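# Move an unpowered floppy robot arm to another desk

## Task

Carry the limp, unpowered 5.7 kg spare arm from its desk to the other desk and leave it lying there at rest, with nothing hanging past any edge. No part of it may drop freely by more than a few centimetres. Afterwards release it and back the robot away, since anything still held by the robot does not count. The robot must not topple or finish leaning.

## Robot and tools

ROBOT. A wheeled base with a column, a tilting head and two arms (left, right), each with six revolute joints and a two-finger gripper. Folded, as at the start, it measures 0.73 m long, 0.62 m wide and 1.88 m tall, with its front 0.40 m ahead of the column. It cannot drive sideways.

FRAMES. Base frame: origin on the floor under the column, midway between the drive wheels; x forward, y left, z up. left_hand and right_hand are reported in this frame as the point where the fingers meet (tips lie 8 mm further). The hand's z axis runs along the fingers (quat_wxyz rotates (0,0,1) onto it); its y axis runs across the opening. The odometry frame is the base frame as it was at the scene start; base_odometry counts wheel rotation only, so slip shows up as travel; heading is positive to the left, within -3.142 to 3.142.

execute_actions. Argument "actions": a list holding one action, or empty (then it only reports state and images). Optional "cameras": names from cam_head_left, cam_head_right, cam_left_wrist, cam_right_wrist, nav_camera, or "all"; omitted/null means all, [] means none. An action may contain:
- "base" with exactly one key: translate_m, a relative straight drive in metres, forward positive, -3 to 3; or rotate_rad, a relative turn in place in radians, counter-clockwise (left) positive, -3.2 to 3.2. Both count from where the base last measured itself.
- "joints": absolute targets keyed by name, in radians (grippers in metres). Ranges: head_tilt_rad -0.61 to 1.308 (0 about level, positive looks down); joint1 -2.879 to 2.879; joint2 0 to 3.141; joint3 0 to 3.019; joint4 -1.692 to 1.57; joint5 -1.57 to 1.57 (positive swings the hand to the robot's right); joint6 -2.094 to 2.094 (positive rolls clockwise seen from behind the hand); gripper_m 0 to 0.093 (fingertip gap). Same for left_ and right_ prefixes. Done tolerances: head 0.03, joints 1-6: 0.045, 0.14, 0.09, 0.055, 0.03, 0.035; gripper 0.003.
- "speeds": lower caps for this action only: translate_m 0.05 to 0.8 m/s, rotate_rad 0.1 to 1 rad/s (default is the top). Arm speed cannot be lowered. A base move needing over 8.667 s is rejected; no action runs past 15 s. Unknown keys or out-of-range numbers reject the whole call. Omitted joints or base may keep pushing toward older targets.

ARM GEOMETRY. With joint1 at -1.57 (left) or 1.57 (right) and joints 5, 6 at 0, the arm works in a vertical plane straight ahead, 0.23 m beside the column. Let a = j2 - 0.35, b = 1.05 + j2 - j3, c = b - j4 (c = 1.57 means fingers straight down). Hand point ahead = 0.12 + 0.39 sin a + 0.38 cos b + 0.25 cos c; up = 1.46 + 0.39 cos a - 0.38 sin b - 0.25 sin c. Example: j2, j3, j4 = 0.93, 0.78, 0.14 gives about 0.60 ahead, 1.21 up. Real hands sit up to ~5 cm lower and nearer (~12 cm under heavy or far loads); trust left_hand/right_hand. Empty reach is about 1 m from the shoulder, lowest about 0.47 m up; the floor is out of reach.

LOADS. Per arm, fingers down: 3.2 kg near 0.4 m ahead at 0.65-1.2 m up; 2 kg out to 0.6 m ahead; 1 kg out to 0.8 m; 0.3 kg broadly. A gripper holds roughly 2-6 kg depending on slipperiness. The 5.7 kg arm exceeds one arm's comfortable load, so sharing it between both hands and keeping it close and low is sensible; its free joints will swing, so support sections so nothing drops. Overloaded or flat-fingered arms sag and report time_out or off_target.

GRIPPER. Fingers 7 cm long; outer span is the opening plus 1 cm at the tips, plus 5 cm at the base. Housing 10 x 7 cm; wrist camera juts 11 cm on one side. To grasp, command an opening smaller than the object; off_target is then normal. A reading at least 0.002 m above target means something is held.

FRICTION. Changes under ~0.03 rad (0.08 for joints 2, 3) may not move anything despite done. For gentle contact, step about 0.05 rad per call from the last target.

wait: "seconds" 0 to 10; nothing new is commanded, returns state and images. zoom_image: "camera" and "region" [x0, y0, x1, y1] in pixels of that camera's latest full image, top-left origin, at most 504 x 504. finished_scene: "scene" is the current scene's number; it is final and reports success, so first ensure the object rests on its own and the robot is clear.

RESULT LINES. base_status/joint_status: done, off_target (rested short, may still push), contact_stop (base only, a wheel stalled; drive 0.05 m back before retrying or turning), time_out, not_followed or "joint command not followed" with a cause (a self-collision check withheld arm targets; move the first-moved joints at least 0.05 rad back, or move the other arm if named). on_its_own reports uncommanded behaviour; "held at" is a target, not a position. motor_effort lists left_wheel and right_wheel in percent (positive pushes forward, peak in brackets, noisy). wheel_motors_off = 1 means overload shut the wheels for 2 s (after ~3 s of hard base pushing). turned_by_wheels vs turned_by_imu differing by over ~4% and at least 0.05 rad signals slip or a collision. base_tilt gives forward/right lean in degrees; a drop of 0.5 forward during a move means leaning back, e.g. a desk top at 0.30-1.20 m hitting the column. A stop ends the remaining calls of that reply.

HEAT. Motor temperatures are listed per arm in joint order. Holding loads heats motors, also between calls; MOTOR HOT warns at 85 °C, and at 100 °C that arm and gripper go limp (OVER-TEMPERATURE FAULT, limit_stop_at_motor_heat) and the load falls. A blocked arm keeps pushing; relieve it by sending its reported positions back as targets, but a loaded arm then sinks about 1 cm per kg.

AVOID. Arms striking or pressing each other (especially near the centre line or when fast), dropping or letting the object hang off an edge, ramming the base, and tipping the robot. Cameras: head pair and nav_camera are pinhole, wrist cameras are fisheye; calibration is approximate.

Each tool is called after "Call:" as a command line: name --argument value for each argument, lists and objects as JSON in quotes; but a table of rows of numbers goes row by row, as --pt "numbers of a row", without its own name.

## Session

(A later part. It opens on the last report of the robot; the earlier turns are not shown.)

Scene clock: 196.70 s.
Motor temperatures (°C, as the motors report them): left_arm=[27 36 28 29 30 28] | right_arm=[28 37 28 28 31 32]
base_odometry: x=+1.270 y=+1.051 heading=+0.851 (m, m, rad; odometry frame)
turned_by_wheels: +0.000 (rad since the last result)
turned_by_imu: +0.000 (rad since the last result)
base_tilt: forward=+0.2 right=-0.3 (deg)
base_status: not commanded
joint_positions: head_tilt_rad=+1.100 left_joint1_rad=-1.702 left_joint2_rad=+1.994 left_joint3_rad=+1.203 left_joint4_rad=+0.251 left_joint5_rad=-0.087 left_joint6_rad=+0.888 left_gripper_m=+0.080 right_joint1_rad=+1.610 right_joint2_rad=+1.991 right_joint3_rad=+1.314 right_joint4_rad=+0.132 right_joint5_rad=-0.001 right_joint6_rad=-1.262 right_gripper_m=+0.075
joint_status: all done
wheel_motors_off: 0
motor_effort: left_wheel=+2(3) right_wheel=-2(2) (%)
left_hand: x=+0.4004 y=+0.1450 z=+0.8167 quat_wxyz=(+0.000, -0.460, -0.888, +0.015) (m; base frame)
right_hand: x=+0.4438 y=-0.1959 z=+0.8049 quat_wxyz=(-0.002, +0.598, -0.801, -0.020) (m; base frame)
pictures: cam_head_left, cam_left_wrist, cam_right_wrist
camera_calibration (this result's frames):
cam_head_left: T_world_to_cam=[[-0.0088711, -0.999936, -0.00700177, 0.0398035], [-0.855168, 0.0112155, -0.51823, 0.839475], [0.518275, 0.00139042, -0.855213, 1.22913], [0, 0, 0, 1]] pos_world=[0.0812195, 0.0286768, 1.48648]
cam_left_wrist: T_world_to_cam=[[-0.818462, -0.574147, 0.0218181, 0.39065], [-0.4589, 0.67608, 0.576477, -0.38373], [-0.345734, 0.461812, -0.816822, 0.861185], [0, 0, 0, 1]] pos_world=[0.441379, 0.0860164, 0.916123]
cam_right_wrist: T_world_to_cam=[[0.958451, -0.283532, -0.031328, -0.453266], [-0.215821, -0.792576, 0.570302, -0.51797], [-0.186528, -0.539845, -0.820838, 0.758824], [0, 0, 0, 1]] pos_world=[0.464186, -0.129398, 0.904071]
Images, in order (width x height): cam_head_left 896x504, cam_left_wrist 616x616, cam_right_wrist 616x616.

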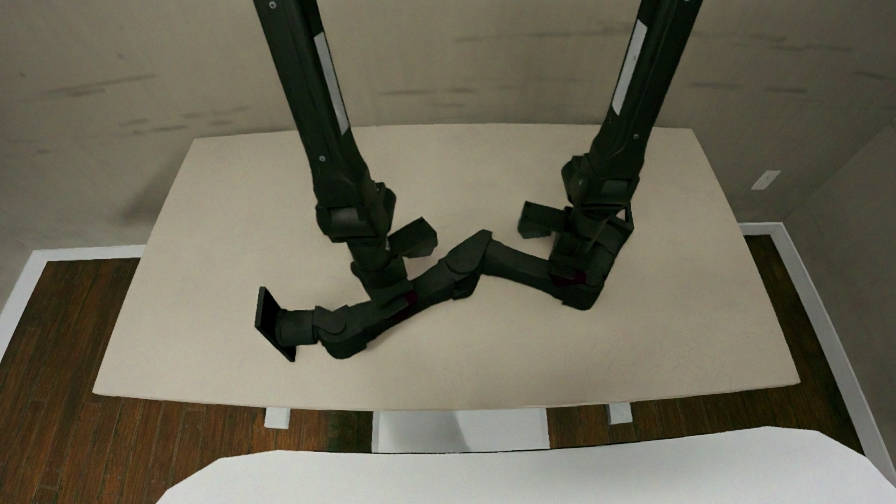

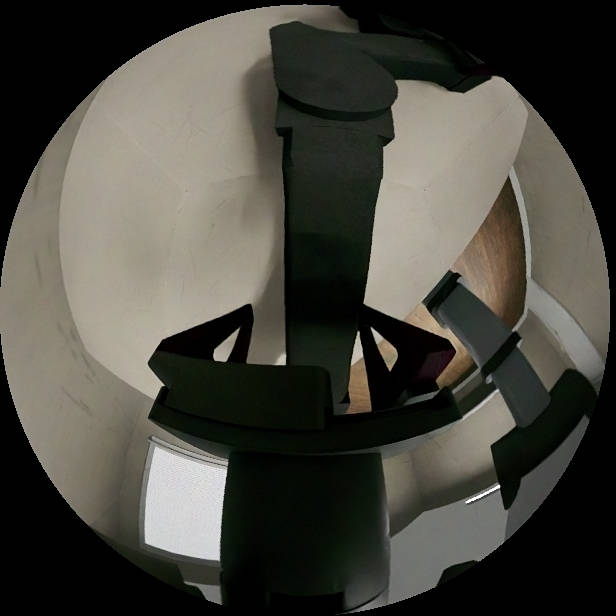

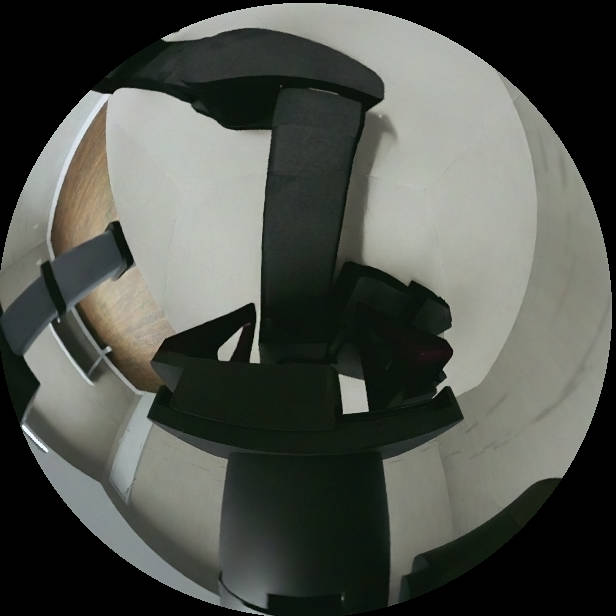

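Released cleanly; raise and back away.

Call:
execute_actions --actions '[{"joints":{"left_joint2_rad":1.6,"left_joint3_rad":0.9,"left_joint4_rad":0.2,"right_joint2_rad":1.6,"right_joint3_rad":0.98,"right_joint4_rad":0.12}}]' --cameras '["cam_head_left"]'

Call:
execute_actions --actions '[{"base":{"translate_m":-0.6}}]' --cameras '["cam_head_left","cam_right_wrist"]'

Scene clock: 201.37 s.
Motor temperatures (°C, as the motors report them): left_arm=[27 35 28 29 29 28] | right_arm=[28 37 27 28 31 32]
base_odometry: x=+1.270 y=+1.051 heading=+0.851 (m, m, rad; odometry frame)
turned_by_wheels: +0.000 (rad since the last result)
turned_by_imu: +0.000 (rad since the last result)
base_tilt: forward=+0.2 right=-0.3 (deg)
base_status: not commanded
joint_positions: head_tilt_rad=+1.100 left_joint1_rad=-1.702 left_joint2_rad=+1.584 left_joint3_rad=+0.910 left_joint4_rad=+0.212 left_joint5_rad=-0.087 left_joint6_rad=+0.887 left_gripper_m=+0.080 right_joint1_rad=+1.610 right_joint2_rad=+1.591 right_joint3_rad=+0.986 right_joint4_rad=+0.127 right_joint5_rad=-0.001 right_joint6_rad=-1.263 right_gripper_m=+0.075
joint_status: all done
wheel_motors_off: 0
motor_effort: left_wheel=+2(3) right_wheel=-2(3) (%)
left_hand: x=+0.4437 y=+0.1589 z=+0.9624 quat_wxyz=(-0.035, -0.456, -0.890, -0.001) (m; base frame)
right_hand: x=+0.4679 y=-0.2004 z=+0.9534 quat_wxyz=(-0.029, +0.598, -0.801, -0.001) (m; base frame)
pictures: cam_head_left
camera_calibration (this result's frames):
cam_head_left: T_world_to_cam=[[-0.0088711, -0.999936, -0.00700177, 0.0398035], [-0.855168, 0.0112155, -0.51823, 0.839475], [0.518275, 0.00139042, -0.855213, 1.22913], [0, 0, 0, 1]] pos_world=[0.0812195, 0.0286768, 1.48648]
Images, in order (width x height): cam_head_left 896x504.

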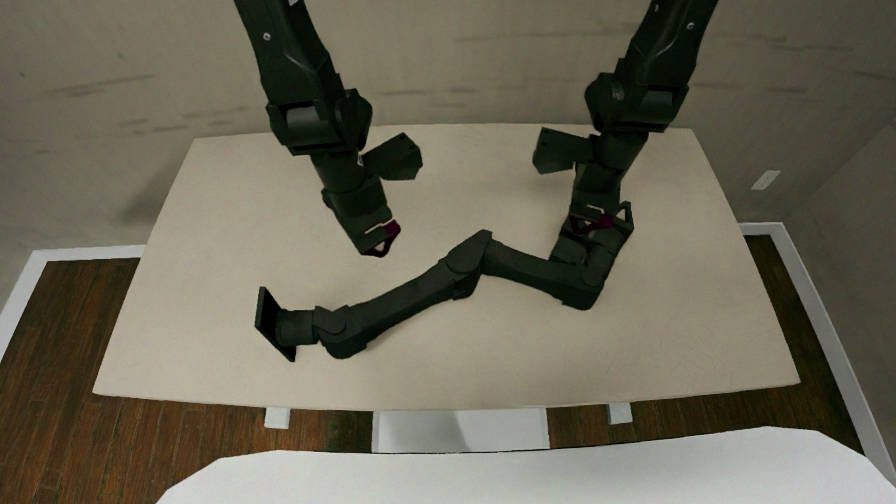

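Scene clock: 204.07 s.
Motor temperatures (°C, as the motors report them): left_arm=[27 35 27 29 29 28] | right_arm=[28 37 27 28 31 31]
base_odometry: x=+0.874 y=+0.599 heading=+0.852 (m, m, rad; odometry frame)
turned_by_wheels: +0.001 (rad since the last result)
turned_by_imu: +0.003 (rad since the last result)
base_tilt: forward=+0.1 right=-0.4 (deg)
base_status: done
joint_positions: head_tilt_rad=+1.101 left_joint1_rad=-1.702 left_joint2_rad=+1.590 left_joint3_rad=+0.900 left_joint4_rad=+0.212 left_joint5_rad=-0.087 left_joint6_rad=+0.887 left_gripper_m=+0.080 right_joint1_rad=+1.609 right_joint2_rad=+1.595 right_joint3_rad=+0.978 right_joint4_rad=+0.127 right_joint5_rad=-0.001 right_joint6_rad=-1.263 right_gripper_m=+0.075
joint_status: not commanded
wheel_motors_off: 0
motor_effort: left_wheel=+1(50) right_wheel=+0(36) (%)
left_hand: x=+0.4347 y=+0.1595 z=+0.9611 quat_wxyz=(-0.028, -0.456, -0.889, +0.002) (m; base frame)
right_hand: x=+0.4612 y=-0.2013 z=+0.9521 quat_wxyz=(-0.024, +0.598, -0.801, -0.004) (m; base frame)
pictures: cam_head_left, cam_right_wrist
camera_calibration (this result's frames):
cam_head_left: T_world_to_cam=[[-0.00887621, -0.999936, -0.00699529, 0.0397938], [-0.855546, 0.0112155, -0.517605, 0.838531], [0.51765, 0.00139042, -0.855591, 1.22974], [0, 0, 0, 1]] pos_world=[0.0811804, 0.0286768, 1.48646]
cam_right_wrist: T_world_to_cam=[[0.958268, -0.285105, 0.020933, -0.516858], [-0.247886, -0.792231, 0.557605, -0.575513], [-0.142392, -0.539523, -0.829843, 0.868298], [0, 0, 0, 1]] pos_world=[0.476266, -0.134831, 1.05228]
Images, in order (width x height): cam_head_left 896x504, cam_right_wrist 616x616.

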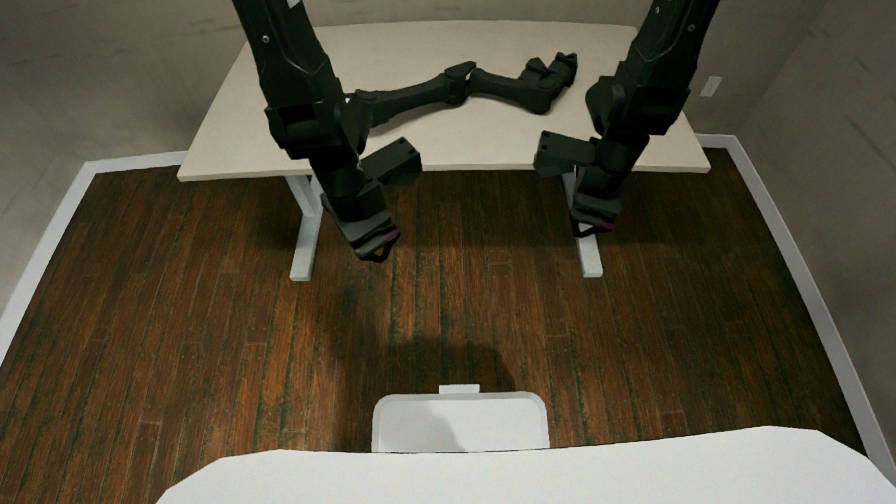

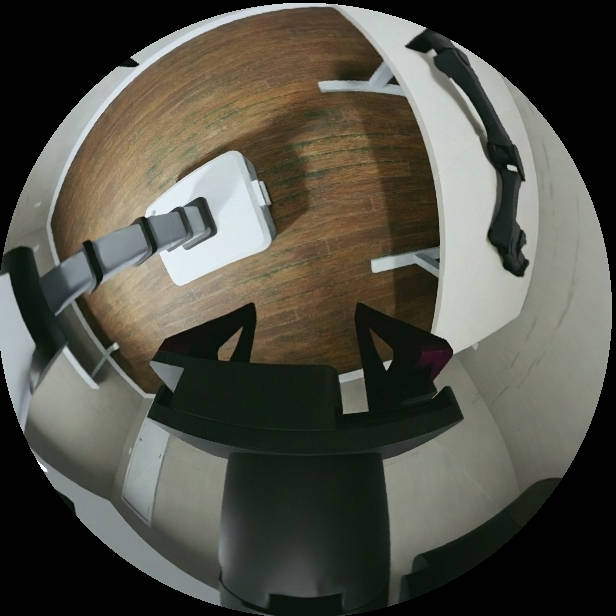

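Call:
execute_actions --actions '[]'

Scene clock: 206.67 s.
Motor temperatures (°C, as the motors report them): left_arm=[27 34 27 29 29 28] | right_arm=[28 37 27 28 31 31]
base_odometry: x=+0.874 y=+0.599 heading=+0.852 (m, m, rad; odometry frame)
turned_by_wheels: +0.000 (rad since the last result)
turned_by_imu: +0.000 (rad since the last result)
base_tilt: forward=+0.1 right=-0.4 (deg)
base_status: done
joint_positions: head_tilt_rad=+1.101 left_joint1_rad=-1.702 left_joint2_rad=+1.590 left_joint3_rad=+0.900 left_joint4_rad=+0.212 left_joint5_rad=-0.087 left_joint6_rad=+0.887 left_gripper_m=+0.080 right_joint1_rad=+1.609 right_joint2_rad=+1.595 right_joint3_rad=+0.978 right_joint4_rad=+0.127 right_joint5_rad=-0.001 right_joint6_rad=-1.263 right_gripper_m=+0.075
joint_status: not commanded
wheel_motors_off: 0
motor_effort: left_wheel=+1(50) right_wheel=+0(36) (%)
left_hand: x=+0.4347 y=+0.1595 z=+0.9611 quat_wxyz=(-0.028, -0.456, -0.889, +0.002) (m; base frame)
right_hand: x=+0.4612 y=-0.2013 z=+0.9521 quat_wxyz=(-0.024, +0.598, -0.801, -0.004) (m; base frame)
pictures: cam_head_left, cam_head_right, cam_left_wrist, cam_right_wrist, nav_camera
camera_calibration (this result's frames):
cam_head_left: T_world_to_cam=[[-0.00887621, -0.999936, -0.00699529, 0.0397938], [-0.855546, 0.0112155, -0.517605, 0.838532], [0.51765, 0.00139042, -0.855591, 1.22974], [0, 0, 0, 1]] pos_world=[0.0811804, 0.0286768, 1.48646]
cam_head_right: T_world_to_cam=[[-0.0186513, -0.999825, -0.00149455, -0.0374352], [-0.850869, 0.0166576, -0.525114, 0.84437], [0.525047, -0.00852243, -0.85103, 1.21739], [0, 0, 0, 1]] pos_world=[0.0785614, -0.0411187, 1.47937]
cam_left_wrist: T_world_to_cam=[[-0.813749, -0.580594, -0.0268981, 0.469616], [-0.499014, 0.674184, 0.544483, -0.412524], [-0.297989, 0.456495, -0.838341, 0.985111], [0, 0, 0, 1]] pos_world=[0.469846, 0.101074, 1.0631]
cam_right_wrist: T_world_to_cam=[[0.958268, -0.285105, 0.020933, -0.516858], [-0.247886, -0.792231, 0.557605, -0.575513], [-0.142392, -0.539523, -0.829843, 0.868298], [0, 0, 0, 1]] pos_world=[0.476266, -0.134831, 1.05228]
Images, in order (width x height): cam_head_left 896x504, cam_head_right 896x504, cam_left_wrist 616x616, cam_right_wrist 616x616, nav_camera 896x504.

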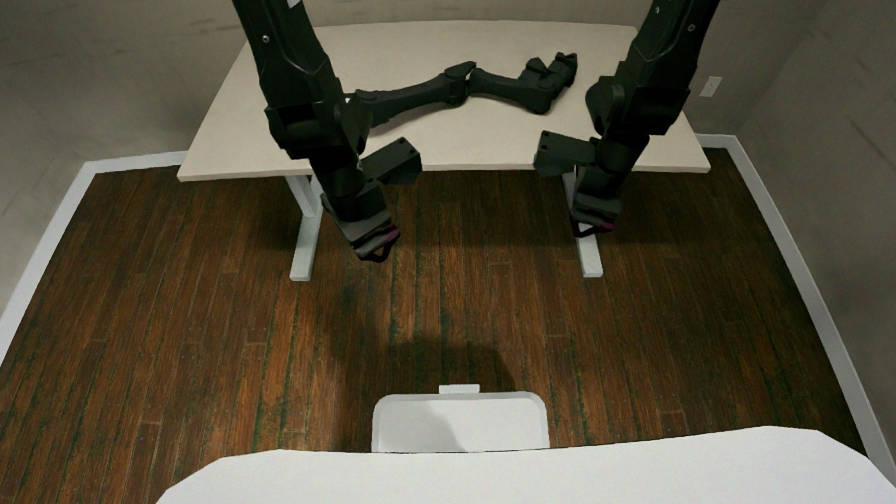

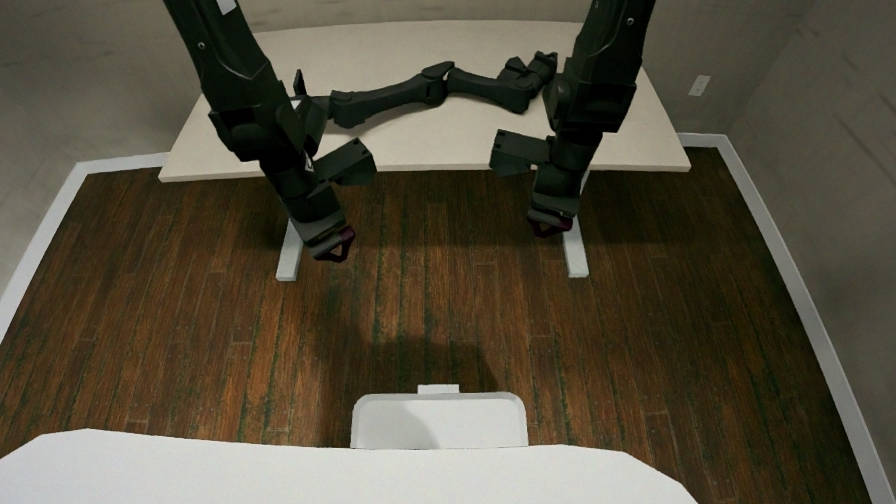

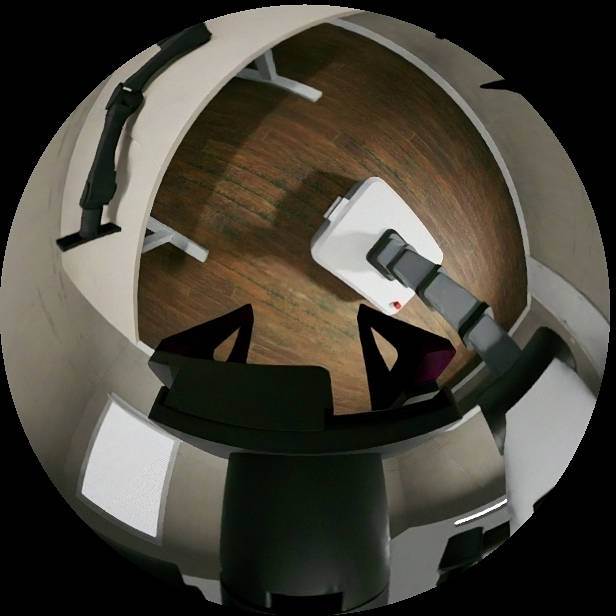

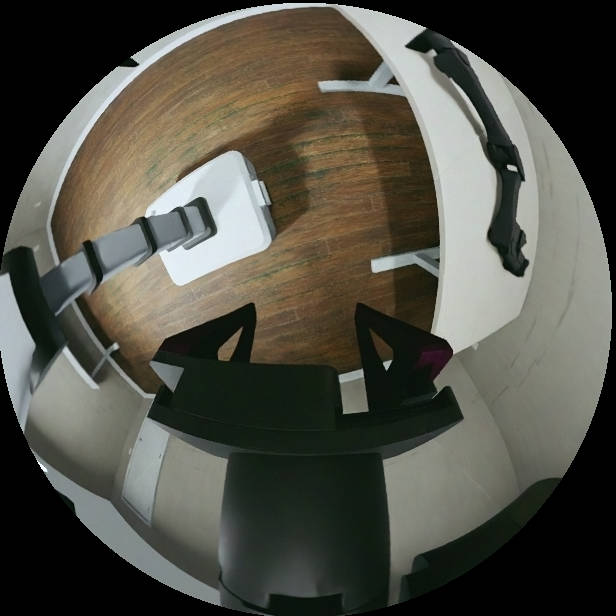

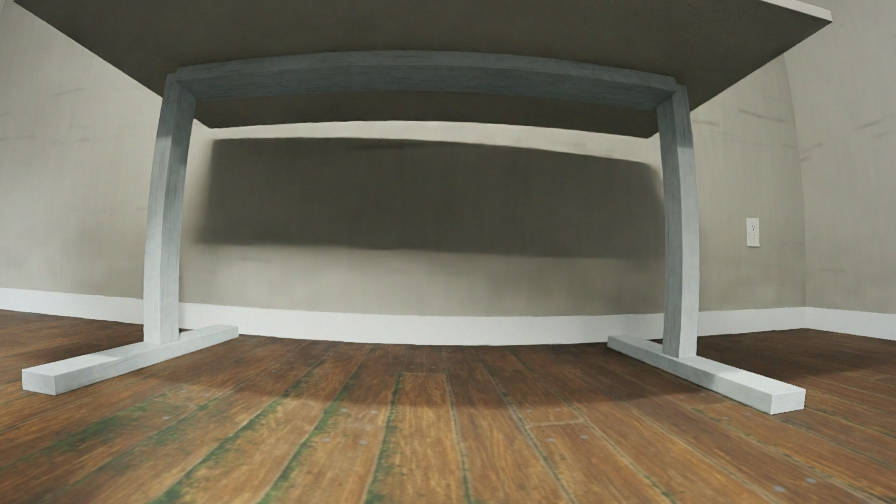

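Call:
finished_scene --scene 2

The scene is finished: the task was done.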